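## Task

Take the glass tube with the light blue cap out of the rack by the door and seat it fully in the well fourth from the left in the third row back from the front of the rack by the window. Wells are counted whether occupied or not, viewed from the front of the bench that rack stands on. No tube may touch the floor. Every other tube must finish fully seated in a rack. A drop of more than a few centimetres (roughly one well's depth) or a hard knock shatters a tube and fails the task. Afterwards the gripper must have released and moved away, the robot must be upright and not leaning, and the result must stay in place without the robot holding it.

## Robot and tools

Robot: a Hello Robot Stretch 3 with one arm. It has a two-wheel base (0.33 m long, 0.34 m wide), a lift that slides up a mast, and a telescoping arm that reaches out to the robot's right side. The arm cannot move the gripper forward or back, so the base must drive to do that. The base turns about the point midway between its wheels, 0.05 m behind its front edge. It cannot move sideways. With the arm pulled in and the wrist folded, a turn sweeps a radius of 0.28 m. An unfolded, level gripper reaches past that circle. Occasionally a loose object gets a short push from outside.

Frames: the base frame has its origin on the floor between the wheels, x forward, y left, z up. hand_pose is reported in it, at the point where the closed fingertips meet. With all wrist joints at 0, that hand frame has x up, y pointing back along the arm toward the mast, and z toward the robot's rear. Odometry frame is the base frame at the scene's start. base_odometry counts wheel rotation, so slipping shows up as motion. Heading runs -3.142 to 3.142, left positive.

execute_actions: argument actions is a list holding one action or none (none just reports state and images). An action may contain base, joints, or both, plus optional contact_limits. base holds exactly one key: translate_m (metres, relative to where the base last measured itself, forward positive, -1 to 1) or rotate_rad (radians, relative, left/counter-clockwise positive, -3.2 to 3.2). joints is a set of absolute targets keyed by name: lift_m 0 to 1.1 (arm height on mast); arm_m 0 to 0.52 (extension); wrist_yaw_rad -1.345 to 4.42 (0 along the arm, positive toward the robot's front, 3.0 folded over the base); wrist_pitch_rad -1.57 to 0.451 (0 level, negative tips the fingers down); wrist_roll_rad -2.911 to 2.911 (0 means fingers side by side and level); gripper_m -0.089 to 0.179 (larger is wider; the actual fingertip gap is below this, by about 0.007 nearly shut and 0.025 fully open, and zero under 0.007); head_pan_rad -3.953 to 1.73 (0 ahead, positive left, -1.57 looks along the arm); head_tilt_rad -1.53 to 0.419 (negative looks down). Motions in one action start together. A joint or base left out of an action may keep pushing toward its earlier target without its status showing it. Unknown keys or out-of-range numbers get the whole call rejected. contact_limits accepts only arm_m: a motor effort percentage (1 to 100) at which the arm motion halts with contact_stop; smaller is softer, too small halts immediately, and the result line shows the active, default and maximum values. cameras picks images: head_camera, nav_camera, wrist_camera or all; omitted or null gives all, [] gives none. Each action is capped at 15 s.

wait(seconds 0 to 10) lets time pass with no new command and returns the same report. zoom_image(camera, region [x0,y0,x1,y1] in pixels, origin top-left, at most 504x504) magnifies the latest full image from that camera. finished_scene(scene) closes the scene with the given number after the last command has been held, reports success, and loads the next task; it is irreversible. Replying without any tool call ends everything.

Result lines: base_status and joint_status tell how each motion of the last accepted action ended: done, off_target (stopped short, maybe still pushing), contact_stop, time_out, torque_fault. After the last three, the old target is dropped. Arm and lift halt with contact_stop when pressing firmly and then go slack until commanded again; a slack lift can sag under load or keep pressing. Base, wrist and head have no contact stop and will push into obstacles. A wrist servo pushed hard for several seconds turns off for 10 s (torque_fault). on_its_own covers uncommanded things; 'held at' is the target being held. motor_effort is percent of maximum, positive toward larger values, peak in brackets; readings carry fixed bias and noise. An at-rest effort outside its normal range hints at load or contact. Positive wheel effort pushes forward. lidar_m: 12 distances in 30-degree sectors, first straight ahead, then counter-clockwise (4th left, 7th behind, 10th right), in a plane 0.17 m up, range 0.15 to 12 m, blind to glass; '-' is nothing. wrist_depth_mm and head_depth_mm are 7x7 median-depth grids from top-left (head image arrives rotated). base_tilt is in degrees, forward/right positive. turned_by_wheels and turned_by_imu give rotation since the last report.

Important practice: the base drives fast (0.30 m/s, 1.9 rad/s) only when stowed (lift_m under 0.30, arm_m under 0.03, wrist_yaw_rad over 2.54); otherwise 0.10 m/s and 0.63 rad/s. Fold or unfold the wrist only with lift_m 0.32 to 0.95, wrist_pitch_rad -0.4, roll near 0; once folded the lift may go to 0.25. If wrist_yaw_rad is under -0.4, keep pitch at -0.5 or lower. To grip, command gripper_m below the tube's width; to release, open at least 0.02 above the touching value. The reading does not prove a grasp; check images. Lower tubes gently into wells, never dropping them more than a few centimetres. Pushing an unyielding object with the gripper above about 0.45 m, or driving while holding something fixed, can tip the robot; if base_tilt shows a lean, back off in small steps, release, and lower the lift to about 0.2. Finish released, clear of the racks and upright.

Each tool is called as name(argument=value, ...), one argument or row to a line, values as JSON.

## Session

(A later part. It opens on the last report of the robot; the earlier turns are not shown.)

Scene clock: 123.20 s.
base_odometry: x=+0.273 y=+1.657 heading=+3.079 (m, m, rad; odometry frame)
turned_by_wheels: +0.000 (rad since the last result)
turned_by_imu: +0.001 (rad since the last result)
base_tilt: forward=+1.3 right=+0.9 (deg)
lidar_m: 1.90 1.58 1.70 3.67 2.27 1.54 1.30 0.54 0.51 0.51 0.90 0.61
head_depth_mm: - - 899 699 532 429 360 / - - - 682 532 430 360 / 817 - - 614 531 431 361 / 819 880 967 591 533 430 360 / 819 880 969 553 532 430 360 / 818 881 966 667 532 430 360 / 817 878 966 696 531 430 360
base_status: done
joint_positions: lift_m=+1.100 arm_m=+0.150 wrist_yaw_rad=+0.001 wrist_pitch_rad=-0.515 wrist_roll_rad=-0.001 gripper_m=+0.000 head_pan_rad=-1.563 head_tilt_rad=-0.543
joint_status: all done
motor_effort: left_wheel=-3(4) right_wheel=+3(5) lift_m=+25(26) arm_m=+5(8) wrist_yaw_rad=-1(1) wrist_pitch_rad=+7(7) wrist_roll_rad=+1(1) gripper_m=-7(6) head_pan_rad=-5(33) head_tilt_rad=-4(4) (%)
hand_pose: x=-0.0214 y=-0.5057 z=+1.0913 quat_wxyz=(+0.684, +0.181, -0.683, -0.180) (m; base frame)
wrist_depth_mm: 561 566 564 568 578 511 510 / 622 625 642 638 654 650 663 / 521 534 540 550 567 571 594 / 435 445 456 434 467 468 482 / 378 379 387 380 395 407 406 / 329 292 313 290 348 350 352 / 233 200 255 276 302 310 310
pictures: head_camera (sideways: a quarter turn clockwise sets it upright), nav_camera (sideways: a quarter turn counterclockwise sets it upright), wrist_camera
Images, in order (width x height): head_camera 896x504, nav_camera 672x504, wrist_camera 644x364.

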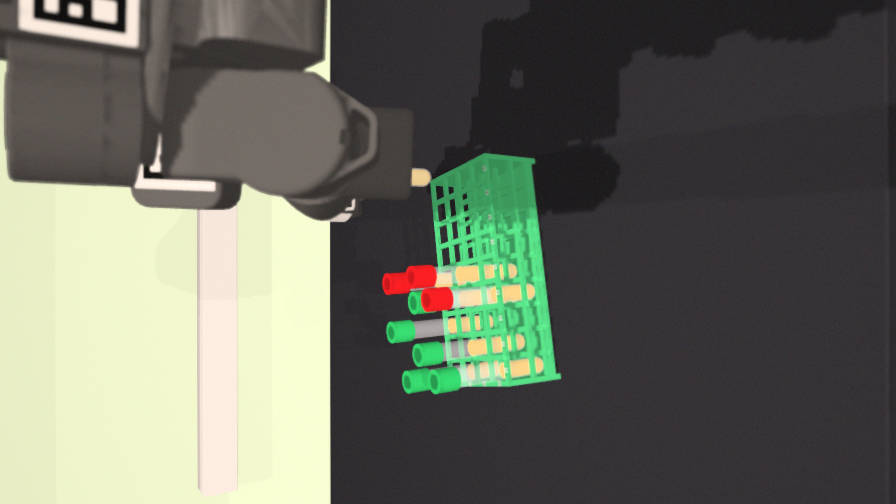

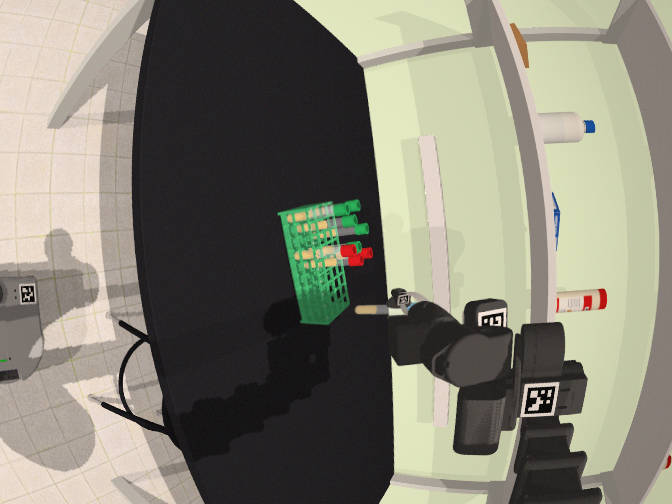

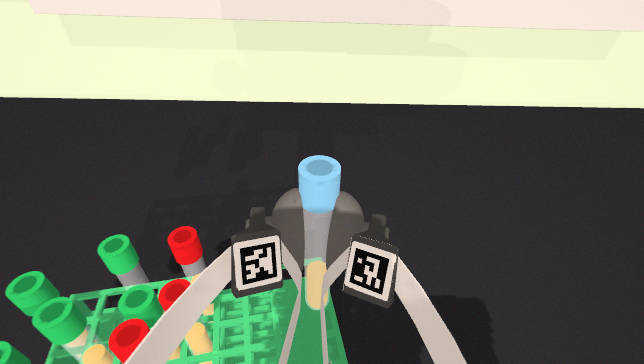

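execute_actions(
  actions=[
    {"joints":{"wrist_yaw_rad":0.2}},
  ],
  cameras=["head_camera","wrist_camera"],
)

zoom_image(
  camera="head_camera",
  region=[370, 140, 570, 400],
)

Scene clock: 125.10 s.
base_odometry: x=+0.273 y=+1.657 heading=+3.079 (m, m, rad; odometry frame)
turned_by_wheels: +0.000 (rad since the last result)
turned_by_imu: +0.000 (rad since the last result)
base_tilt: forward=+1.2 right=+0.9 (deg)
lidar_m: 1.90 1.58 1.70 3.67 2.27 1.54 1.29 0.54 0.51 0.51 0.90 0.61
head_depth_mm: - - 895 698 532 430 360 / - - - 698 532 430 361 / 820 - - 611 532 430 361 / 816 882 966 570 534 430 360 / 817 882 966 551 532 430 361 / 817 878 964 667 532 430 360 / 820 879 965 696 532 430 360
base_status: not commanded
joint_positions: lift_m=+1.100 arm_m=+0.150 wrist_yaw_rad=+0.198 wrist_pitch_rad=-0.515 wrist_roll_rad=-0.001 gripper_m=+0.000 head_pan_rad=-1.563 head_tilt_rad=-0.543
joint_status: all done
motor_effort: left_wheel=-2(3) right_wheel=+3(3) lift_m=+25(25) arm_m=+6(5) wrist_yaw_rad=+3(3) wrist_pitch_rad=+7(7) wrist_roll_rad=+1(1) gripper_m=-7(6) head_pan_rad=-5(4) head_tilt_rad=-4(4) (%)
hand_pose: x=+0.0199 y=-0.5016 z=+1.0913 quat_wxyz=(+0.699, +0.247, -0.662, -0.112) (m; base frame)
wrist_depth_mm: 666 629 613 579 477 470 456 / 648 669 645 640 623 594 577 / 514 530 547 551 587 581 594 / 442 447 449 435 463 473 479 / 379 384 379 386 398 402 406 / 328 267 220 264 347 347 353 / 286 239 241 258 294 307 311
pictures: head_camera (sideways: a quarter turn clockwise sets it upright), wrist_camera
Images, in order (width x height): head_camera 896x504, wrist_camera 644x364.

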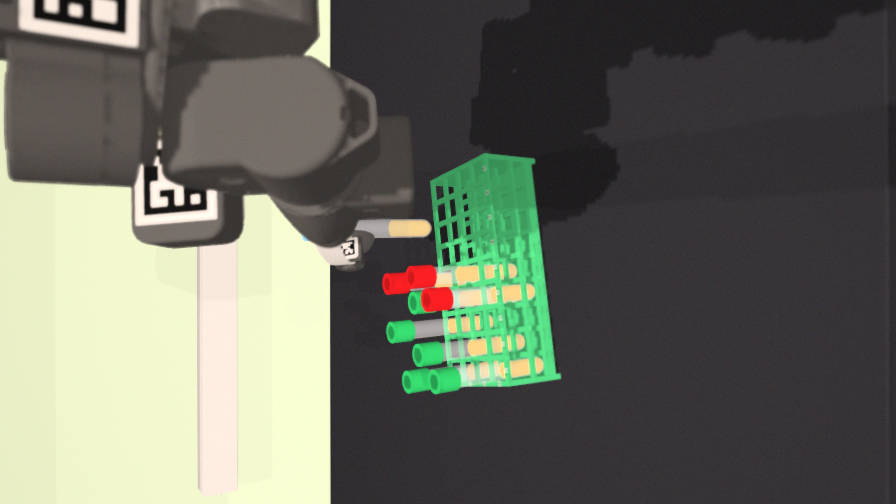

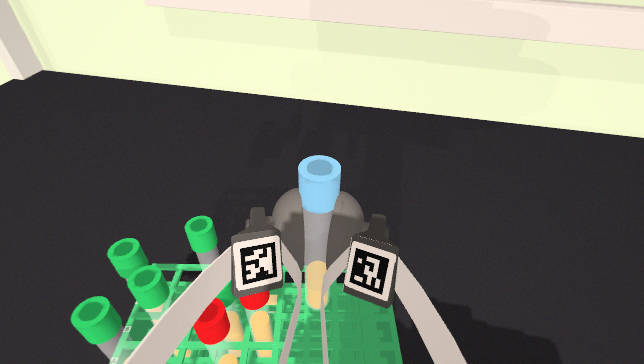

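Region (370, 140, 570, 400) of head_camera's 896x504 image, scaled by 1.938, with more detail than that image has; it fills the left 388 columns of this view, and the rest is white.

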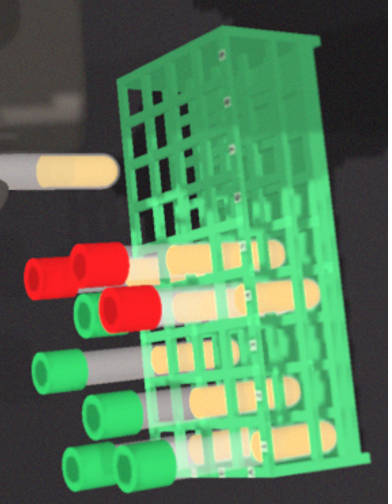

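execute_actions(
  actions=[
    {"base":{"translate_m":-0.025},"joints":{"lift_m":1.075}},
  ],
  cameras=["head_camera"],
)

zoom_image(
  camera="head_camera",
  region=[370, 140, 570, 400],
)

Scene clock: 127.90 s.
base_odometry: x=+0.298 y=+1.656 heading=+3.079 (m, m, rad; odometry frame)
turned_by_wheels: +0.000 (rad since the last result)
turned_by_imu: +0.000 (rad since the last result)
base_tilt: forward=+1.3 right=+0.9 (deg)
lidar_m: 1.93 1.60 1.73 3.05 2.23 1.52 1.27 0.52 0.53 0.51 0.90 0.63
head_depth_mm: - - - 698 533 430 360 / 811 - - 669 532 430 360 / 811 - - 616 532 430 360 / 822 885 988 610 532 430 360 / 819 884 969 556 532 430 360 / 820 880 966 593 532 430 360 / 819 881 967 696 532 430 360
base_status: done
joint_positions: lift_m=+1.075 arm_m=+0.150 wrist_yaw_rad=+0.198 wrist_pitch_rad=-0.515 wrist_roll_rad=-0.001 gripper_m=+0.000 head_pan_rad=-1.563 head_tilt_rad=-0.543
joint_status: all done
motor_effort: left_wheel=-3(8) right_wheel=+2(5) lift_m=+16(22) arm_m=+5(6) wrist_yaw_rad=+2(3) wrist_pitch_rad=+7(7) wrist_roll_rad=+1(1) gripper_m=-7(6) head_pan_rad=-4(5) head_tilt_rad=-4(5) (%)
hand_pose: x=+0.0200 y=-0.5016 z=+1.0669 quat_wxyz=(+0.699, +0.247, -0.662, -0.112) (m; base frame)
wrist_depth_mm: 658 638 620 584 560 537 455 / 614 605 632 617 609 582 569 / 487 493 496 508 521 526 533 / 403 412 416 393 426 429 439 / 330 271 352 349 368 376 373 / 211 199 230 246 317 322 323 / 256 225 236 244 281 283 287
pictures: head_camera (sideways: a quarter turn clockwise sets it upright)
Images, in order (width x height): head_camera 896x504.

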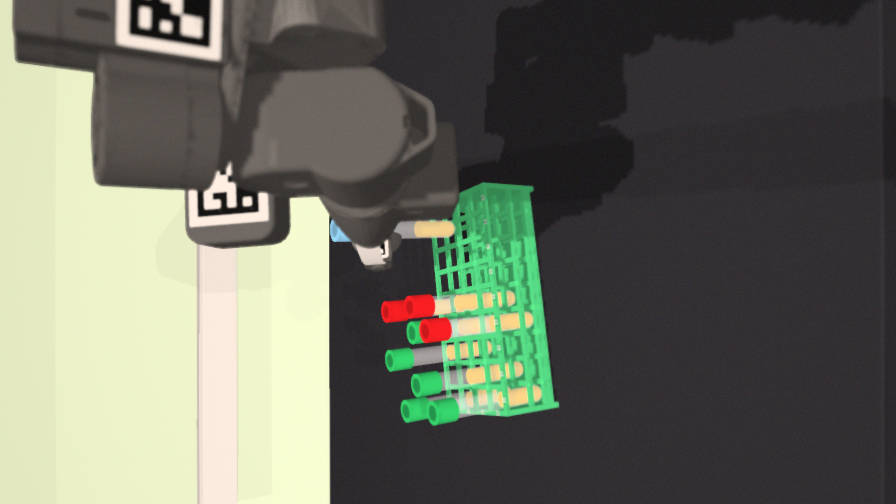

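Region (370, 140, 570, 400) of head_camera's 896x504 image, scaled by 1.938, with more detail than that image has; it fills the left 388 columns of this view, and the rest is white.

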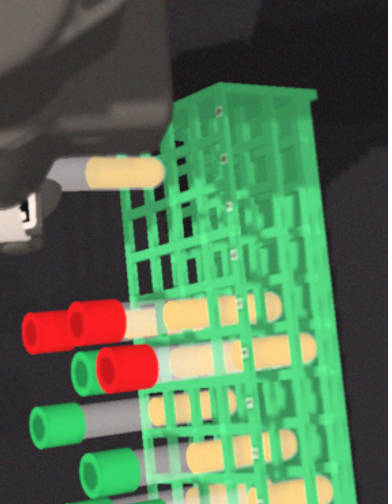

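execute_actions(
  actions=[
    {"joints":{"lift_m":1.063}},
  ],
  cameras=["head_camera"],
)

zoom_image(
  camera="head_camera",
  region=[400, 160, 560, 320],
)

Scene clock: 129.77 s.
base_odometry: x=+0.298 y=+1.656 heading=+3.079 (m, m, rad; odometry frame)
turned_by_wheels: +0.000 (rad since the last result)
turned_by_imu: +0.000 (rad since the last result)
base_tilt: forward=+1.2 right=+0.9 (deg)
lidar_m: 1.93 1.60 1.73 3.04 2.23 1.52 1.27 0.52 0.53 0.50 0.90 0.63
head_depth_mm: 801 - - 667 533 430 360 / 823 - - 641 532 430 361 / 822 - - 616 533 430 360 / 821 883 969 601 532 430 361 / 820 883 966 557 532 430 360 / 819 883 970 592 533 430 360 / 820 880 965 697 533 430 360
base_status: not commanded
joint_positions: lift_m=+1.063 arm_m=+0.150 wrist_yaw_rad=+0.198 wrist_pitch_rad=-0.515 wrist_roll_rad=-0.001 gripper_m=+0.000 head_pan_rad=-1.563 head_tilt_rad=-0.543
joint_status: all done
motor_effort: left_wheel=-2(3) right_wheel=+2(3) lift_m=+15(16) arm_m=+5(5) wrist_yaw_rad=+2(2) wrist_pitch_rad=+7(7) wrist_roll_rad=+1(1) gripper_m=-6(5) head_pan_rad=-4(5) head_tilt_rad=-4(4) (%)
hand_pose: x=+0.0200 y=-0.5016 z=+1.0549 quat_wxyz=(+0.699, +0.247, -0.662, -0.112) (m; base frame)
wrist_depth_mm: 662 638 611 581 562 543 531 / 574 582 602 636 596 603 575 / 464 468 489 494 495 507 516 / 382 377 397 377 411 417 418 / 318 246 251 302 349 352 357 / 274 218 226 238 305 308 309 / 213 221 223 225 267 268 273
pictures: head_camera (sideways: a quarter turn clockwise sets it upright)
Images, in order (width x height): head_camera 896x504.

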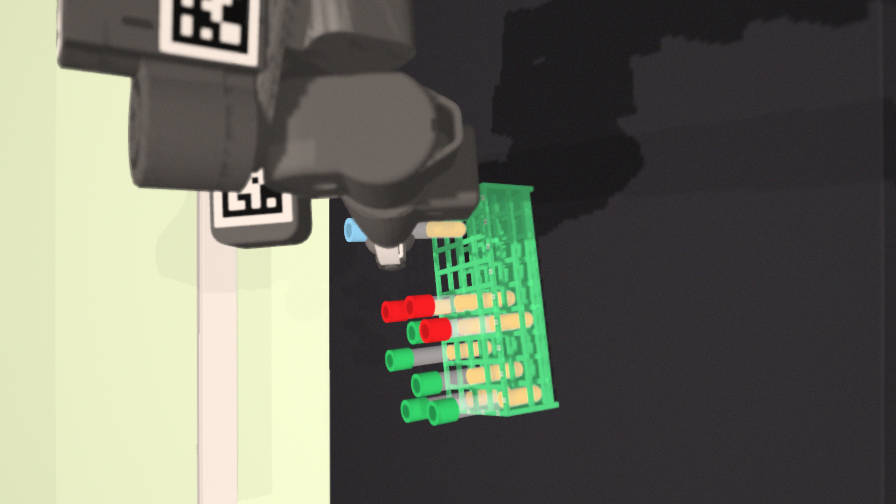

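Region (400, 160, 560, 320) of head_camera's 896x504 image, scaled by 3.150, with more detail than that image has.

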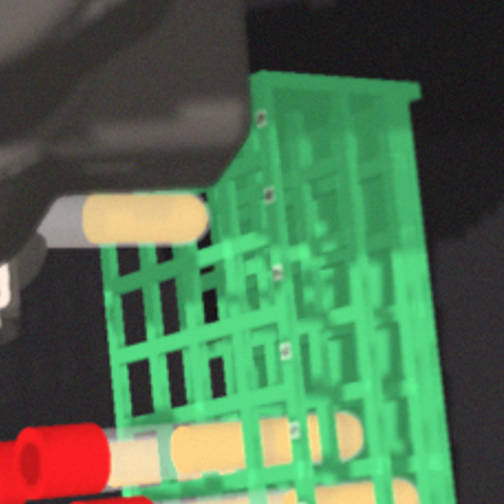

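execute_actions(
  actions=[
    {"joints":{"lift_m":1.05}},
  ],
  cameras=["head_camera","wrist_camera"],
)

zoom_image(
  camera="head_camera",
  region=[400, 160, 560, 320],
)

Scene clock: 131.17 s.
base_odometry: x=+0.298 y=+1.656 heading=+3.079 (m, m, rad; odometry frame)
turned_by_wheels: +0.000 (rad since the last result)
turned_by_imu: +0.000 (rad since the last result)
base_tilt: forward=+1.3 right=+0.9 (deg)
lidar_m: 1.92 1.60 1.73 3.05 2.23 1.52 1.27 0.52 0.53 0.50 0.90 0.63
head_depth_mm: 812 - - 656 532 430 360 / 824 873 - 640 533 431 360 / 820 876 - - 532 430 361 / 821 883 960 596 532 430 360 / 821 885 972 556 532 431 360 / 820 881 969 594 532 430 360 / 821 882 967 697 532 430 360
base_status: not commanded
joint_positions: lift_m=+1.050 arm_m=+0.150 wrist_yaw_rad=+0.198 wrist_pitch_rad=-0.486 wrist_roll_rad=-0.001 gripper_m=+0.000 head_pan_rad=-1.563 head_tilt_rad=-0.543
joint_status: all done
motor_effort: left_wheel=-2(3) right_wheel=+1(2) lift_m=+14(14) arm_m=+5(5) wrist_yaw_rad=+2(2) wrist_pitch_rad=-7(7) wrist_roll_rad=+1(1) gripper_m=-7(6) head_pan_rad=-5(5) head_tilt_rad=-4(4) (%)
hand_pose: x=+0.0208 y=-0.5057 z=+1.0482 quat_wxyz=(+0.700, +0.237, -0.666, -0.102) (m; base frame)
wrist_depth_mm: 658 624 603 587 554 531 523 / 598 611 631 626 602 595 559 / 463 480 479 495 496 522 529 / 384 374 397 380 409 410 427 / 208 257 213 339 349 348 357 / 270 212 223 229 299 302 305 / 203 212 210 224 262 265 269
pictures: head_camera (sideways: a quarter turn clockwise sets it upright), wrist_camera
Images, in order (width x height): head_camera 896x504, wrist_camera 644x364.

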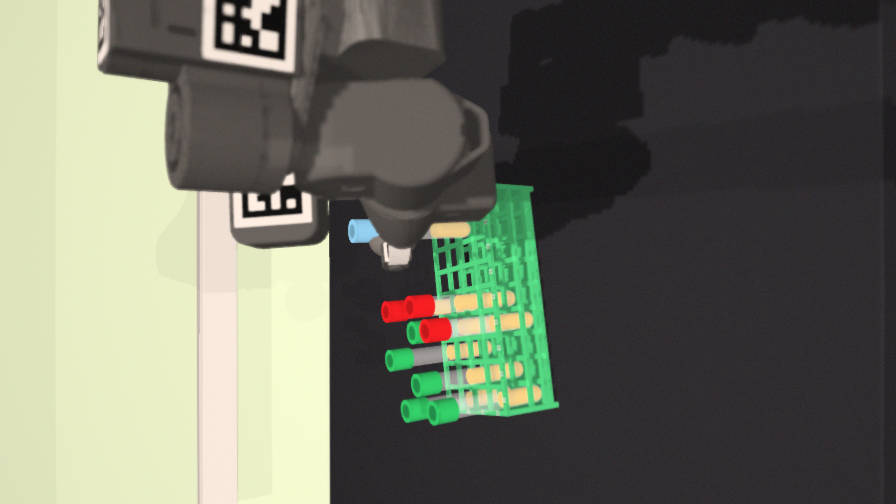

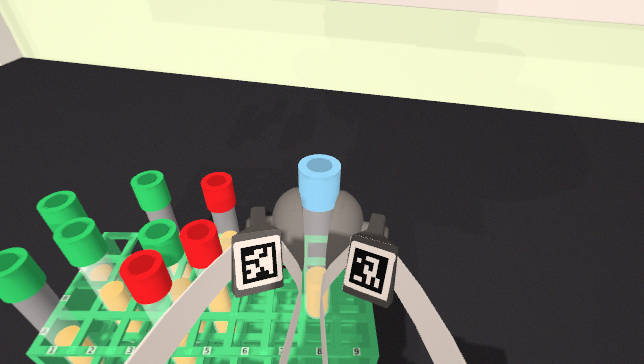

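Region (400, 160, 560, 320) of head_camera's 896x504 image, scaled by 3.150, with more detail than that image has.

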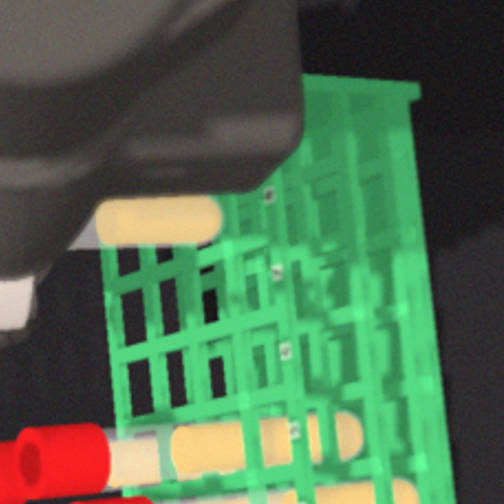

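execute_actions(
  actions=[
    {"joints":{"lift_m":1.062}},
  ],
  cameras=[],
)

execute_actions(
  actions=[
    {"joints":{"arm_m":0.161}},
  ],
  cameras=[],
)

execute_actions(
  actions=[
    {"joints":{"lift_m":1.048}},
  ],
  cameras=["head_camera","wrist_camera"],
)

zoom_image(
  camera="head_camera",
  region=[400, 160, 560, 320],
)

Scene clock: 132.93 s.
base_odometry: x=+0.298 y=+1.656 heading=+3.079 (m, m, rad; odometry frame)
turned_by_wheels: +0.000 (rad since the last result)
turned_by_imu: +0.000 (rad since the last result)
base_tilt: forward=+1.3 right=+0.9 (deg)
lidar_m: 1.93 1.60 1.73 3.06 2.23 1.52 1.27 0.52 0.53 0.51 0.90 0.63
head_depth_mm: 799 - - 670 533 430 360 / 820 - - 641 532 430 360 / 822 883 - 617 532 430 360 / 819 884 970 600 533 430 360 / 820 883 971 557 533 431 360 / 820 881 967 593 532 430 360 / 821 882 966 696 532 430 360
base_status: not commanded
joint_positions: lift_m=+1.062 arm_m=+0.150 wrist_yaw_rad=+0.198 wrist_pitch_rad=-0.513 wrist_roll_rad=-0.001 gripper_m=+0.000 head_pan_rad=-1.563 head_tilt_rad=-0.543
joint_status: all done
motor_effort: left_wheel=-2(2) right_wheel=+2(2) lift_m=+25(26) arm_m=+5(5) wrist_yaw_rad=+2(2) wrist_pitch_rad=+6(7) wrist_roll_rad=+1(1) gripper_m=-7(7) head_pan_rad=-5(5) head_tilt_rad=-4(4) (%)
hand_pose: x=+0.0201 y=-0.5019 z=+1.0536 quat_wxyz=(+0.699, +0.246, -0.662, -0.111) (m; base frame)
wrist_depth_mm: 658 636 625 588 560 539 510 / 578 586 605 612 601 603 571 / 466 460 476 479 503 506 507 / 381 379 391 375 408 413 424 / 311 247 249 333 347 352 355 / 274 217 222 239 302 305 307 / 212 220 220 225 266 269 272
pictures: none
No camera images: the call's "cameras" was empty. Leave "cameras" out to get every camera's image.

Scene clock: 133.77 s.
base_odometry: x=+0.298 y=+1.656 heading=+3.079 (m, m, rad; odometry frame)
turned_by_wheels: +0.000 (rad since the last result)
turned_by_imu: +0.000 (rad since the last result)
base_tilt: forward=+1.3 right=+0.9 (deg)
lidar_m: 1.92 1.60 1.73 3.03 2.24 1.52 1.27 0.52 0.53 0.50 0.90 0.63
head_depth_mm: 799 - - 684 532 430 360 / 823 - - 668 533 431 360 / 821 - - 615 533 431 360 / 821 881 969 603 533 430 361 / 820 881 968 557 531 430 360 / 821 882 969 593 532 430 360 / 820 882 966 697 531 430 360
base_status: not commanded
joint_positions: lift_m=+1.062 arm_m=+0.161 wrist_yaw_rad=+0.198 wrist_pitch_rad=-0.513 wrist_roll_rad=-0.001 gripper_m=+0.000 head_pan_rad=-1.563 head_tilt_rad=-0.543
joint_status: all done
motor_effort: left_wheel=-2(3) right_wheel=+2(3) lift_m=+25(25) arm_m=+5(9) wrist_yaw_rad=+2(2) wrist_pitch_rad=+6(6) wrist_roll_rad=+1(1) gripper_m=-6(5) head_pan_rad=-5(4) head_tilt_rad=-4(4) (%)
hand_pose: x=+0.0201 y=-0.5128 z=+1.0536 quat_wxyz=(+0.699, +0.246, -0.662, -0.111) (m; base frame)
wrist_depth_mm: 656 629 595 572 553 534 521 / 565 582 591 616 585 570 554 / 459 460 473 495 489 497 517 / 382 388 393 378 409 413 419 / 191 264 250 340 349 351 357 / 255 185 222 229 301 307 309 / 206 208 214 213 266 271 273
pictures: none
No camera images: the call's "cameras" was empty. Leave "cameras" out to get every camera's image.

Scene clock: 134.57 s.
base_odometry: x=+0.298 y=+1.656 heading=+3.079 (m, m, rad; odometry frame)
turned_by_wheels: +0.000 (rad since the last result)
turned_by_imu: +0.000 (rad since the last result)
base_tilt: forward=+1.3 right=+1.0 (deg)
lidar_m: 1.93 1.60 1.73 3.04 2.22 1.52 1.27 0.52 0.53 0.51 0.90 0.63
head_depth_mm: 817 - - 656 532 430 360 / 822 - - 642 533 430 361 / 820 876 - - 532 431 360 / 822 884 950 593 532 430 361 / 821 881 972 556 533 430 361 / 821 883 969 593 532 430 360 / 819 881 966 697 532 430 360
base_status: not commanded
joint_positions: lift_m=+1.048 arm_m=+0.161 wrist_yaw_rad=+0.198 wrist_pitch_rad=-0.514 wrist_roll_rad=-0.001 gripper_m=+0.000 head_pan_rad=-1.563 head_tilt_rad=-0.543
joint_status: all done
motor_effort: left_wheel=-3(3) right_wheel=+2(3) lift_m=+16(22) arm_m=+5(5) wrist_yaw_rad=+2(2) wrist_pitch_rad=+7(7) wrist_roll_rad=+1(1) gripper_m=-6(6) head_pan_rad=-5(5) head_tilt_rad=-4(5) (%)
hand_pose: x=+0.0200 y=-0.5127 z=+1.0400 quat_wxyz=(+0.699, +0.247, -0.662, -0.111) (m; base frame)
wrist_depth_mm: 642 625 614 569 551 528 512 / 546 554 575 586 589 578 562 / 430 444 447 460 463 481 493 / 367 355 365 364 386 395 400 / 179 232 234 314 329 335 340 / 222 200 228 216 289 290 292 / 198 202 200 202 253 258 257
pictures: head_camera (sideways: a quarter turn clockwise sets it upright), wrist_camera
Images, in order (width x height): head_camera 896x504, wrist_camera 644x364.

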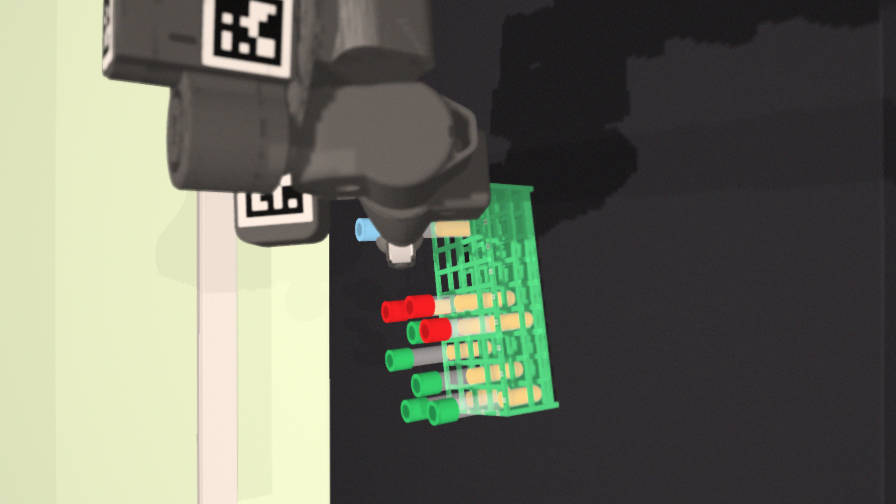

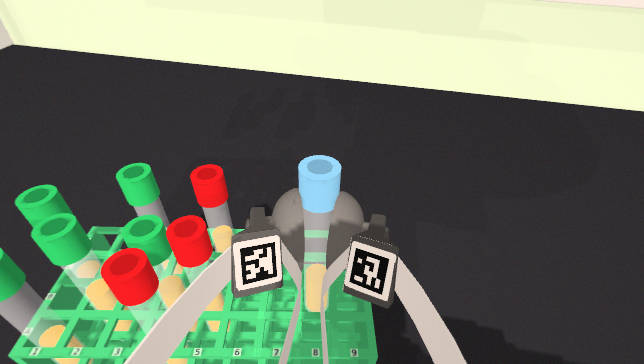

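Region (400, 160, 560, 320) of head_camera's 896x504 image, scaled by 3.150, with more detail than that image has.

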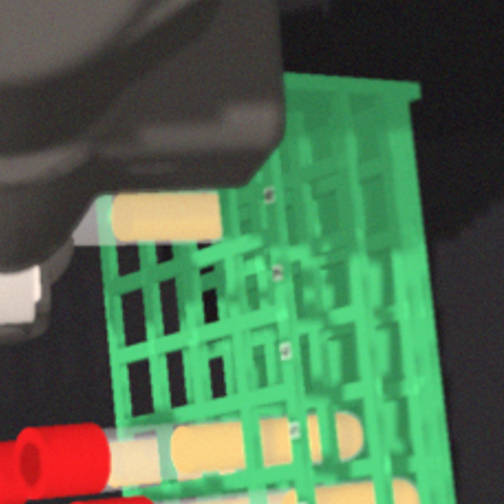

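execute_actions(
  actions=[
    {"joints":{"lift_m":1.025}},
  ],
  cameras=[],
)

execute_actions(
  actions=[
    {"joints":{"lift_m":1.012}},
  ],
  cameras=["head_camera","wrist_camera"],
)

Scene clock: 135.83 s.
base_odometry: x=+0.298 y=+1.656 heading=+3.079 (m, m, rad; odometry frame)
turned_by_wheels: +0.000 (rad since the last result)
turned_by_imu: +0.000 (rad since the last result)
base_tilt: forward=+1.3 right=+0.9 (deg)
lidar_m: 1.93 1.60 1.73 3.05 2.23 1.52 1.26 0.52 0.52 0.50 0.90 0.63
head_depth_mm: 822 879 - 629 533 430 360 / 821 885 - - 533 430 360 / 822 886 - - 524 431 360 / 822 885 969 593 533 431 360 / 820 885 973 556 534 430 360 / 822 881 967 593 533 430 360 / 819 879 968 698 532 430 360
base_status: not commanded
joint_positions: lift_m=+1.025 arm_m=+0.161 wrist_yaw_rad=+0.198 wrist_pitch_rad=-0.514 wrist_roll_rad=-0.001 gripper_m=+0.000 head_pan_rad=-1.563 head_tilt_rad=-0.543
joint_status: all done
motor_effort: left_wheel=-2(2) right_wheel=+2(2) lift_m=+15(11) arm_m=+5(5) wrist_yaw_rad=+2(2) wrist_pitch_rad=+7(7) wrist_roll_rad=+1(1) gripper_m=-6(6) head_pan_rad=-4(5) head_tilt_rad=-4(5) (%)
hand_pose: x=+0.0200 y=-0.5127 z=+1.0170 quat_wxyz=(+0.699, +0.247, -0.662, -0.112) (m; base frame)
wrist_depth_mm: 632 604 589 579 555 532 518 / 497 503 521 536 540 554 546 / 402 404 409 419 431 434 445 / 324 311 333 327 350 358 362 / 208 150 219 265 301 303 308 / 188 184 185 193 264 263 266 / 183 192 188 193 226 234 235
pictures: none
No camera images: the call's "cameras" was empty. Leave "cameras" out to get every camera's image.

Scene clock: 137.27 s.
base_odometry: x=+0.298 y=+1.656 heading=+3.079 (m, m, rad; odometry frame)
turned_by_wheels: +0.000 (rad since the last result)
turned_by_imu: +0.000 (rad since the last result)
base_tilt: forward=+1.2 right=+0.9 (deg)
lidar_m: 1.92 1.60 1.73 3.05 2.23 1.52 1.27 0.52 0.53 0.50 0.90 0.63
head_depth_mm: 823 892 - - 532 430 360 / 823 884 - - 533 431 360 / 821 881 - - 515 430 360 / 823 882 970 593 532 430 360 / 823 880 968 558 532 430 360 / 822 880 970 592 531 430 360 / 819 882 966 697 532 430 360
base_status: not commanded
joint_positions: lift_m=+1.012 arm_m=+0.161 wrist_yaw_rad=+0.198 wrist_pitch_rad=-0.512 wrist_roll_rad=-0.001 gripper_m=+0.000 head_pan_rad=-1.563 head_tilt_rad=-0.543
joint_status: all done
motor_effort: left_wheel=-3(4) right_wheel=+3(3) lift_m=+15(16) arm_m=+6(5) wrist_yaw_rad=+2(2) wrist_pitch_rad=+6(9) wrist_roll_rad=+1(1) gripper_m=-5(7) head_pan_rad=-5(5) head_tilt_rad=-4(4) (%)
hand_pose: x=+0.0201 y=-0.5130 z=+1.0045 quat_wxyz=(+0.699, +0.246, -0.662, -0.111) (m; base frame)
wrist_depth_mm: 627 610 592 586 560 537 523 / 467 482 492 503 511 535 543 / 376 359 375 396 394 416 425 / 271 146 317 312 333 339 345 / 192 153 212 252 284 288 294 / 178 180 197 196 246 249 251 / 182 181 188 189 212 218 223
pictures: head_camera (sideways: a quarter turn clockwise sets it upright), wrist_camera
Images, in order (width x height): head_camera 896x504, wrist_camera 644x364.

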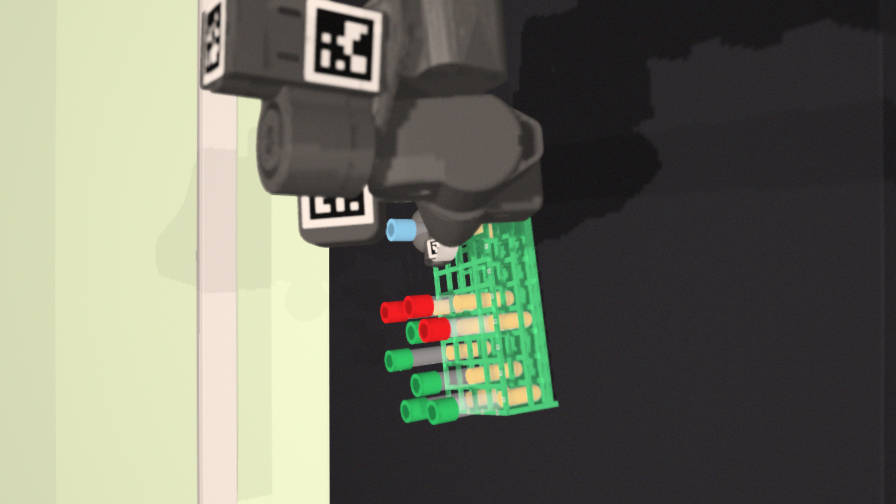

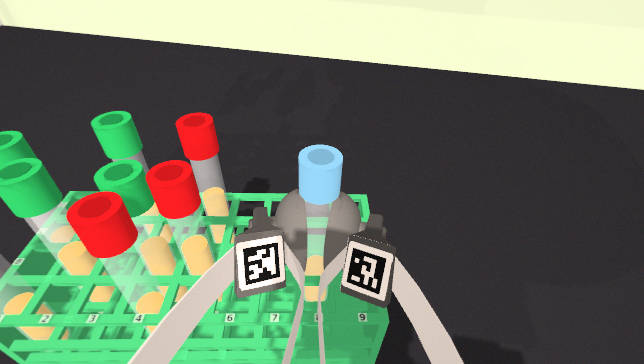

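execute_actions(
  actions=[
    {"joints":{"gripper_m":0.036}},
  ],
  cameras=["wrist_camera"],
)

execute_actions(
  actions=[
    {"joints":{"lift_m":1.04,"arm_m":0.17}},
  ],
  cameras=["wrist_camera","head_camera"],
)

Scene clock: 138.97 s.
base_odometry: x=+0.298 y=+1.656 heading=+3.079 (m, m, rad; odometry frame)
turned_by_wheels: +0.000 (rad since the last result)
turned_by_imu: +0.000 (rad since the last result)
base_tilt: forward=+1.3 right=+0.9 (deg)
lidar_m: 1.93 1.60 1.73 3.05 2.23 1.52 1.26 0.52 0.52 0.50 0.90 0.63
head_depth_mm: 823 889 - - 532 430 360 / 822 886 - - 533 430 360 / 823 884 - - 515 430 360 / 821 884 972 602 533 430 360 / 823 882 967 559 532 430 361 / 820 882 968 592 531 430 360 / 820 880 966 697 533 430 360
base_status: not commanded
joint_positions: lift_m=+1.012 arm_m=+0.161 wrist_yaw_rad=+0.198 wrist_pitch_rad=-0.513 wrist_roll_rad=-0.001 gripper_m=+0.036 head_pan_rad=-1.563 head_tilt_rad=-0.543
joint_status: all done
motor_effort: left_wheel=-3(2) right_wheel=+3(2) lift_m=+15(15) arm_m=+5(5) wrist_yaw_rad=+2(2) wrist_pitch_rad=+6(7) wrist_roll_rad=+1(1) gripper_m=+0(97) head_pan_rad=-5(5) head_tilt_rad=-4(4) (%)
hand_pose: x=+0.0201 y=-0.5129 z=+1.0043 quat_wxyz=(+0.699, +0.246, -0.662, -0.111) (m; base frame)
wrist_depth_mm: 625 605 589 575 542 537 505 / 464 477 493 491 517 521 543 / 378 356 374 393 396 410 420 / 270 146 321 305 332 335 341 / 191 153 212 212 287 287 293 / 181 183 197 199 247 249 252 / 183 183 183 191 212 220 220
pictures: wrist_camera
Images, in order (width x height): wrist_camera 644x364.

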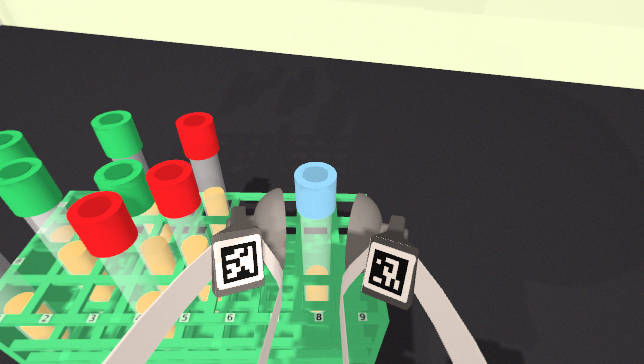

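Scene clock: 140.00 s.
base_odometry: x=+0.298 y=+1.656 heading=+3.079 (m, m, rad; odometry frame)
turned_by_wheels: +0.000 (rad since the last result)
turned_by_imu: +0.000 (rad since the last result)
base_tilt: forward=+1.2 right=+0.9 (deg)
lidar_m: 1.93 1.60 1.73 3.04 2.23 1.52 1.27 0.52 0.53 0.50 0.90 0.63
head_depth_mm: 823 - - 654 533 430 360 / 823 885 - 640 533 430 360 / 818 881 - - 532 431 361 / 821 883 950 599 532 431 360 / 820 882 970 558 532 430 361 / 820 882 968 594 532 431 360 / 820 881 965 698 532 430 360
base_status: not commanded
joint_positions: lift_m=+1.040 arm_m=+0.170 wrist_yaw_rad=+0.198 wrist_pitch_rad=-0.513 wrist_roll_rad=-0.001 gripper_m=+0.036 head_pan_rad=-1.563 head_tilt_rad=-0.543
joint_status: all done
motor_effort: left_wheel=-2(2) right_wheel=+2(3) lift_m=+25(24) arm_m=+6(4) wrist_yaw_rad=+2(2) wrist_pitch_rad=+6(6) wrist_roll_rad=+1(1) gripper_m=+1(0) head_pan_rad=-5(4) head_tilt_rad=-5(4) (%)
hand_pose: x=+0.0201 y=-0.5219 z=+1.0317 quat_wxyz=(+0.699, +0.246, -0.662, -0.111) (m; base frame)
wrist_depth_mm: 628 611 590 571 545 522 512 / 525 535 555 572 573 563 558 / 420 427 439 445 455 465 475 / 354 339 349 369 378 389 386 / 220 161 274 165 321 320 326 / 202 151 217 217 278 281 282 / 188 190 193 195 244 246 249
pictures: head_camera (sideways: a quarter turn clockwise sets it upright), wrist_camera
Images, in order (width x height): head_camera 896x504, wrist_camera 644x364.

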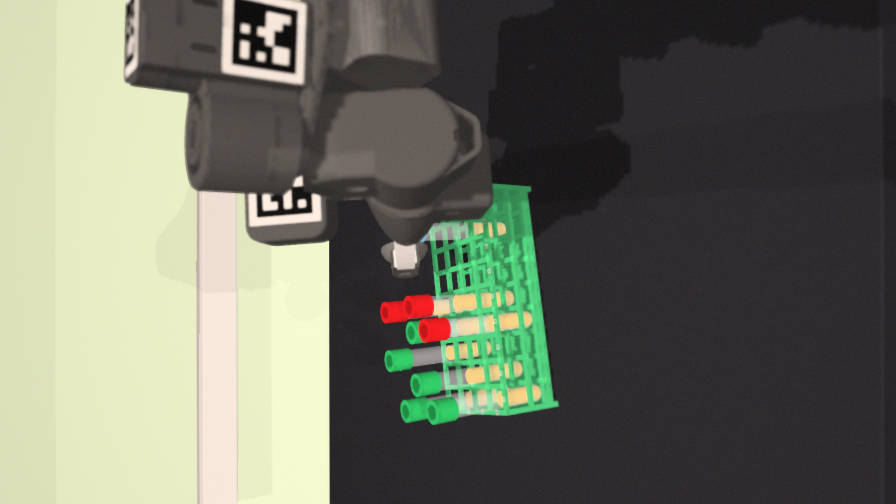

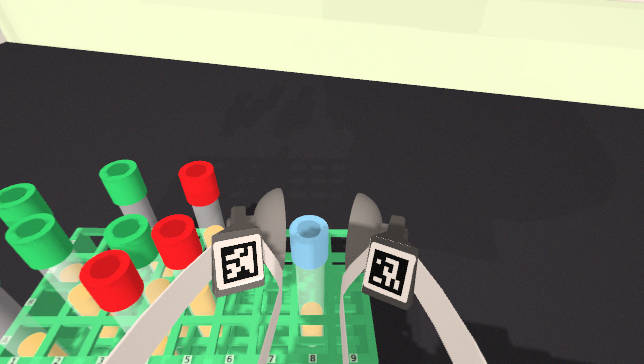

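execute_actions(
  actions=[
    {"base":{"translate_m":0.004},"joints":{"arm_m":0.188}},
  ],
  cameras=[],
)

execute_actions(
  actions=[
    {"joints":{"lift_m":1.018}},
  ],
  cameras=["wrist_camera","head_camera"],
)

Scene clock: 141.80 s.
base_odometry: x=+0.294 y=+1.656 heading=+3.079 (m, m, rad; odometry frame)
turned_by_wheels: +0.000 (rad since the last result)
turned_by_imu: +0.000 (rad since the last result)
base_tilt: forward=+1.2 right=+0.9 (deg)
lidar_m: 1.92 1.60 1.72 3.04 2.24 1.52 1.27 0.52 0.53 0.50 0.90 0.63
head_depth_mm: 821 - - 669 532 430 360 / 821 884 - 656 532 431 361 / 823 883 - 581 532 431 360 / 821 882 957 597 533 430 360 / 823 883 969 558 532 430 361 / 819 882 968 568 533 430 360 / 819 879 968 697 533 430 360
base_status: done
joint_positions: lift_m=+1.040 arm_m=+0.188 wrist_yaw_rad=+0.198 wrist_pitch_rad=-0.513 wrist_roll_rad=-0.001 gripper_m=+0.036 head_pan_rad=-1.563 head_tilt_rad=-0.543
joint_status: all done
motor_effort: left_wheel=-3(5) right_wheel=+3(7) lift_m=+25(25) arm_m=+6(6) wrist_yaw_rad=+2(2) wrist_pitch_rad=+6(6) wrist_roll_rad=+1(1) gripper_m=+1(0) head_pan_rad=-5(4) head_tilt_rad=-4(5) (%)
hand_pose: x=+0.0201 y=-0.5399 z=+1.0317 quat_wxyz=(+0.699, +0.246, -0.662, -0.111) (m; base frame)
wrist_depth_mm: 617 598 576 557 525 509 485 / 526 530 556 582 575 551 533 / 417 430 441 448 460 461 475 / 353 357 363 368 375 379 381 / 301 294 302 312 322 322 326 / 196 143 226 205 276 280 283 / 173 174 189 195 245 248 249
pictures: none
No camera images: the call's "cameras" was empty. Leave "cameras" out to get every camera's image.

Scene clock: 142.73 s.
base_odometry: x=+0.294 y=+1.656 heading=+3.079 (m, m, rad; odometry frame)
turned_by_wheels: +0.000 (rad since the last result)
turned_by_imu: +0.000 (rad since the last result)
base_tilt: forward=+1.3 right=+0.9 (deg)
lidar_m: 1.92 1.60 1.73 3.06 2.23 1.52 1.27 0.53 0.53 0.50 0.90 0.63
head_depth_mm: 820 883 - 641 532 431 361 / 821 884 - 642 533 430 360 / 821 882 - - 531 430 361 / 822 882 971 597 532 430 360 / 822 882 966 559 534 430 360 / 821 880 968 567 532 430 360 / 819 881 966 698 533 429 359
base_status: not commanded
joint_positions: lift_m=+1.018 arm_m=+0.188 wrist_yaw_rad=+0.198 wrist_pitch_rad=-0.513 wrist_roll_rad=-0.001 gripper_m=+0.036 head_pan_rad=-1.563 head_tilt_rad=-0.543
joint_status: all done
motor_effort: left_wheel=-2(2) right_wheel=+2(2) lift_m=+16(21) arm_m=+5(6) wrist_yaw_rad=+2(2) wrist_pitch_rad=+6(6) wrist_roll_rad=+1(1) gripper_m=+0(0) head_pan_rad=-4(5) head_tilt_rad=-5(4) (%)
hand_pose: x=+0.0201 y=-0.5398 z=+1.0102 quat_wxyz=(+0.699, +0.246, -0.662, -0.111) (m; base frame)
wrist_depth_mm: 623 602 582 555 523 503 487 / 477 493 499 514 531 530 524 / 383 391 399 406 409 422 434 / 312 302 328 341 342 344 353 / 199 134 288 136 296 297 297 / 116 163 191 198 254 254 258 / 162 166 180 183 218 225 227
pictures: head_camera (sideways: a quarter turn clockwise sets it upright), wrist_camera
Images, in order (width x height): head_camera 896x504, wrist_camera 644x364.

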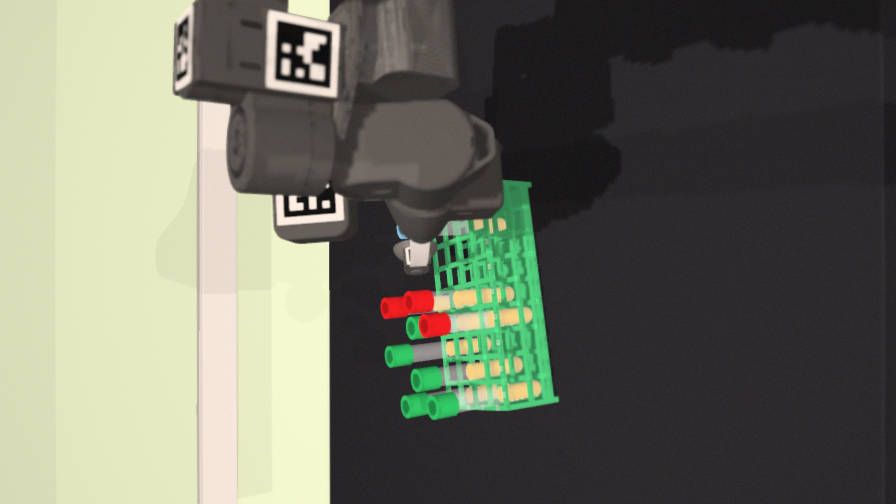

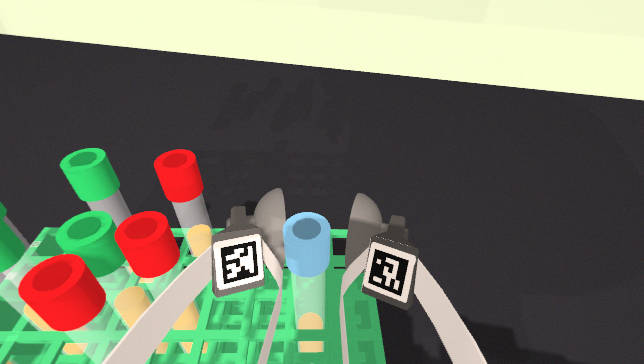

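execute_actions(
  actions=[
    {"base":{"translate_m":0.004},"joints":{"lift_m":1.01}},
  ],
  cameras=["wrist_camera"],
)

execute_actions(
  actions=[
    {"joints":{"gripper_m":0.012}},
  ],
  cameras=["wrist_camera"],
)

Scene clock: 143.97 s.
base_odometry: x=+0.290 y=+1.656 heading=+3.079 (m, m, rad; odometry frame)
turned_by_wheels: +0.000 (rad since the last result)
turned_by_imu: +0.000 (rad since the last result)
base_tilt: forward=+1.3 right=+0.9 (deg)
lidar_m: 1.92 1.59 1.72 3.04 2.24 1.53 1.28 0.53 0.80 0.50 0.90 0.62
head_depth_mm: 821 883 - 628 532 431 360 / 823 882 - - 531 430 360 / 821 881 - - 532 430 360 / 821 882 970 609 533 430 361 / 819 881 969 561 532 431 360 / 820 880 967 615 532 430 360 / 819 880 963 697 532 430 360
base_status: done
joint_positions: lift_m=+1.010 arm_m=+0.188 wrist_yaw_rad=+0.198 wrist_pitch_rad=-0.513 wrist_roll_rad=-0.001 gripper_m=+0.036 head_pan_rad=-1.563 head_tilt_rad=-0.543
joint_status: all done
motor_effort: left_wheel=-2(4) right_wheel=+2(8) lift_m=+16(16) arm_m=+5(5) wrist_yaw_rad=+2(2) wrist_pitch_rad=+6(6) wrist_roll_rad=+1(1) gripper_m=+0(0) head_pan_rad=-4(4) head_tilt_rad=-4(4) (%)
hand_pose: x=+0.0201 y=-0.5398 z=+1.0022 quat_wxyz=(+0.699, +0.246, -0.662, -0.111) (m; base frame)
wrist_depth_mm: 615 582 569 549 531 510 484 / 463 476 485 491 514 528 521 / 369 380 388 391 395 413 410 / 301 297 308 322 329 335 343 / 122 126 201 129 285 284 288 / 109 173 214 197 245 248 250 / 157 166 174 176 207 221 219
pictures: wrist_camera
Images, in order (width x height): wrist_camera 644x364.

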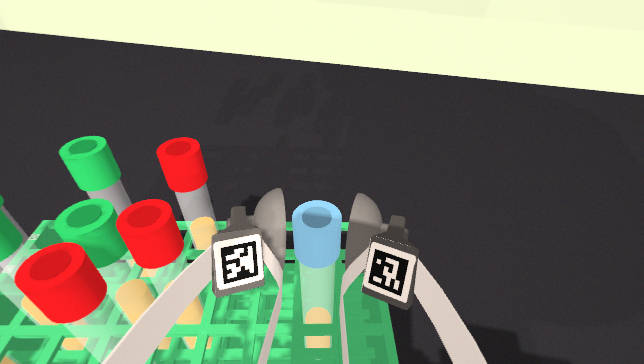

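Scene clock: 144.70 s.
base_odometry: x=+0.290 y=+1.656 heading=+3.079 (m, m, rad; odometry frame)
turned_by_wheels: +0.000 (rad since the last result)
turned_by_imu: +0.000 (rad since the last result)
base_tilt: forward=+1.3 right=+0.9 (deg)
lidar_m: 1.92 1.60 1.72 3.05 2.24 1.52 1.27 0.53 0.81 0.51 0.90 0.62
head_depth_mm: 822 886 - 629 532 430 360 / 822 883 - - 532 431 360 / 819 883 - - 532 430 360 / 821 882 969 610 532 430 360 / 819 881 971 563 532 430 360 / 821 880 970 615 532 430 360 / 819 878 963 697 532 430 360
base_status: not commanded
joint_positions: lift_m=+1.010 arm_m=+0.188 wrist_yaw_rad=+0.198 wrist_pitch_rad=-0.514 wrist_roll_rad=-0.001 gripper_m=+0.012 head_pan_rad=-1.563 head_tilt_rad=-0.543
joint_status: all done
motor_effort: left_wheel=-3(3) right_wheel=+3(3) lift_m=+15(16) arm_m=+5(5) wrist_yaw_rad=+2(2) wrist_pitch_rad=+7(7) wrist_roll_rad=+1(1) gripper_m=-4(90) head_pan_rad=-5(6) head_tilt_rad=-5(4) (%)
hand_pose: x=+0.0201 y=-0.5398 z=+1.0021 quat_wxyz=(+0.699, +0.247, -0.662, -0.111) (m; base frame)
wrist_depth_mm: 603 588 574 557 529 507 488 / 462 461 477 493 507 522 513 / 373 378 386 391 398 408 411 / 300 295 311 324 331 333 338 / 121 126 199 127 280 283 288 / 108 162 211 218 243 246 250 / 171 159 173 176 205 217 219
pictures: wrist_camera
Images, in order (width x height): wrist_camera 644x364.

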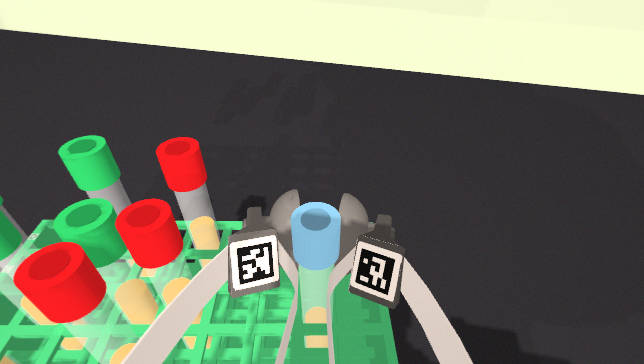

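execute_actions(
  actions=[
    {"joints":{"gripper_m":0.034}},
  ],
  cameras=[],
)

execute_actions(
  actions=[
    {"joints":{"arm_m":0.18}},
  ],
  cameras=[],
)

execute_actions(
  actions=[
    {"joints":{"gripper_m":0.006}},
  ],
  cameras=["wrist_camera","head_camera"],
)

Scene clock: 146.13 s.
base_odometry: x=+0.290 y=+1.656 heading=+3.079 (m, m, rad; odometry frame)
turned_by_wheels: +0.000 (rad since the last result)
turned_by_imu: +0.000 (rad since the last result)
base_tilt: forward=+1.3 right=+0.9 (deg)
lidar_m: 1.92 1.60 1.72 3.05 2.24 1.52 1.28 0.53 0.80 0.51 0.90 0.62
head_depth_mm: 822 885 - 627 532 430 360 / 820 884 - - 533 430 360 / 822 882 - - 533 430 360 / 819 881 969 609 532 431 361 / 822 881 969 562 532 430 360 / 818 881 969 617 533 431 360 / 818 883 966 696 532 430 360
base_status: not commanded
joint_positions: lift_m=+1.010 arm_m=+0.188 wrist_yaw_rad=+0.198 wrist_pitch_rad=-0.514 wrist_roll_rad=-0.001 gripper_m=+0.034 head_pan_rad=-1.563 head_tilt_rad=-0.543
joint_status: all done
motor_effort: left_wheel=-3(3) right_wheel=+3(3) lift_m=+16(16) arm_m=+5(5) wrist_yaw_rad=+2(2) wrist_pitch_rad=+6(6) wrist_roll_rad=+1(1) gripper_m=+0(85) head_pan_rad=-5(5) head_tilt_rad=-4(5) (%)
hand_pose: x=+0.0201 y=-0.5398 z=+1.0021 quat_wxyz=(+0.699, +0.247, -0.662, -0.111) (m; base frame)
wrist_depth_mm: 604 583 581 546 524 504 496 / 464 472 479 496 509 538 517 / 372 380 384 395 399 407 413 / 299 295 309 321 330 334 340 / 121 126 199 128 282 282 289 / 108 172 217 191 244 247 249 / 170 159 173 177 206 218 220
pictures: none
No camera images: the call's "cameras" was empty. Leave "cameras" out to get every camera's image.

Scene clock: 146.90 s.
base_odometry: x=+0.290 y=+1.656 heading=+3.079 (m, m, rad; odometry frame)
turned_by_wheels: +0.000 (rad since the last result)
turned_by_imu: +0.000 (rad since the last result)
base_tilt: forward=+1.2 right=+0.8 (deg)
lidar_m: 1.92 1.59 1.72 3.06 2.24 1.53 1.27 0.53 0.81 0.51 0.90 0.62
head_depth_mm: 822 884 - 629 533 430 360 / 822 883 - - 532 431 360 / 821 883 - - 533 430 360 / 821 883 966 608 532 430 361 / 821 883 971 562 532 430 361 / 821 881 967 615 531 430 360 / 816 881 969 697 532 430 360
base_status: not commanded
joint_positions: lift_m=+1.010 arm_m=+0.180 wrist_yaw_rad=+0.198 wrist_pitch_rad=-0.514 wrist_roll_rad=-0.001 gripper_m=+0.034 head_pan_rad=-1.563 head_tilt_rad=-0.543
joint_status: all done
motor_effort: left_wheel=-1(2) right_wheel=+2(3) lift_m=+15(16) arm_m=-7(7) wrist_yaw_rad=+3(2) wrist_pitch_rad=+7(6) wrist_roll_rad=+1(1) gripper_m=+1(1) head_pan_rad=-5(5) head_tilt_rad=-4(4) (%)
hand_pose: x=+0.0201 y=-0.5326 z=+1.0021 quat_wxyz=(+0.699, +0.247, -0.662, -0.111) (m; base frame)
wrist_depth_mm: 613 591 573 553 530 509 488 / 459 478 480 498 505 525 517 / 371 372 387 393 396 407 420 / 309 165 310 328 330 330 341 / 126 130 194 137 282 284 288 / 116 165 187 200 245 246 248 / 175 159 162 165 206 219 220
pictures: none
No camera images: the call's "cameras" was empty. Leave "cameras" out to get every camera's image.

Scene clock: 147.67 s.
base_odometry: x=+0.290 y=+1.656 heading=+3.079 (m, m, rad; odometry frame)
turned_by_wheels: +0.000 (rad since the last result)
turned_by_imu: +0.000 (rad since the last result)
base_tilt: forward=+1.3 right=+1.0 (deg)
lidar_m: 1.92 1.59 1.72 3.04 2.24 1.53 1.27 0.53 0.80 0.51 0.90 0.62
head_depth_mm: 823 885 - 628 532 431 360 / 821 883 - - 532 430 360 / 821 883 - - 532 430 361 / 822 883 971 597 533 431 360 / 821 882 969 561 533 430 360 / 819 881 969 594 533 431 360 / 819 881 966 698 532 430 360
base_status: not commanded
joint_positions: lift_m=+1.010 arm_m=+0.180 wrist_yaw_rad=+0.197 wrist_pitch_rad=-0.514 wrist_roll_rad=-0.001 gripper_m=+0.006 head_pan_rad=-1.563 head_tilt_rad=-0.543
joint_status: all done
motor_effort: left_wheel=-2(3) right_wheel=+3(3) lift_m=+16(16) arm_m=-7(7) wrist_yaw_rad=+3(3) wrist_pitch_rad=+7(7) wrist_roll_rad=+1(1) gripper_m=-7(96) head_pan_rad=-5(5) head_tilt_rad=-4(4) (%)
hand_pose: x=+0.0199 y=-0.5326 z=+1.0020 quat_wxyz=(+0.699, +0.247, -0.662, -0.112) (m; base frame)
wrist_depth_mm: 605 588 576 556 533 518 492 / 461 471 484 499 504 532 529 / 364 376 386 390 398 408 421 / 308 173 308 328 328 336 340 / 125 132 198 130 281 282 287 / 116 167 196 198 244 245 250 / 159 159 162 164 204 217 222
pictures: head_camera (sideways: a quarter turn clockwise sets it upright), wrist_camera
Images, in order (width x height): head_camera 896x504, wrist_camera 644x364.

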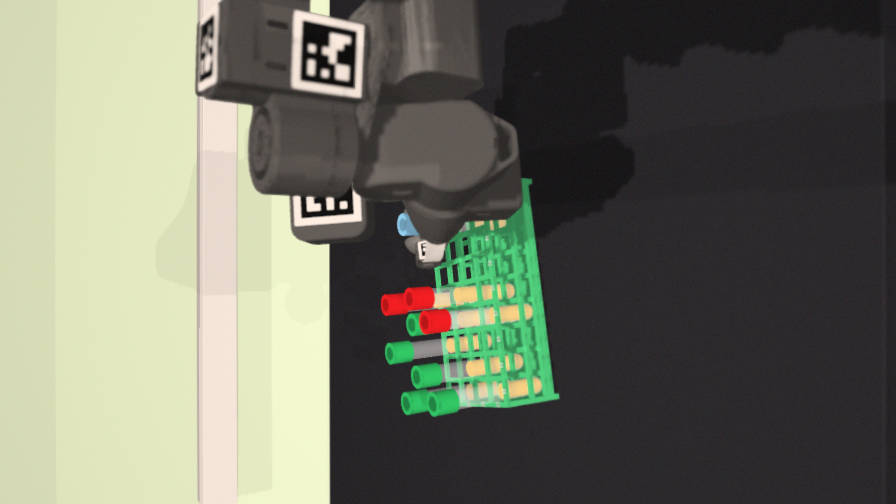

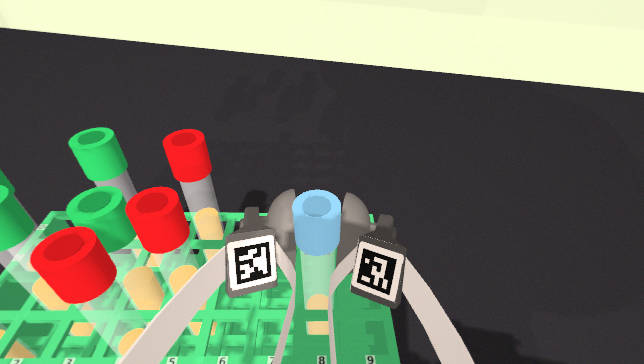

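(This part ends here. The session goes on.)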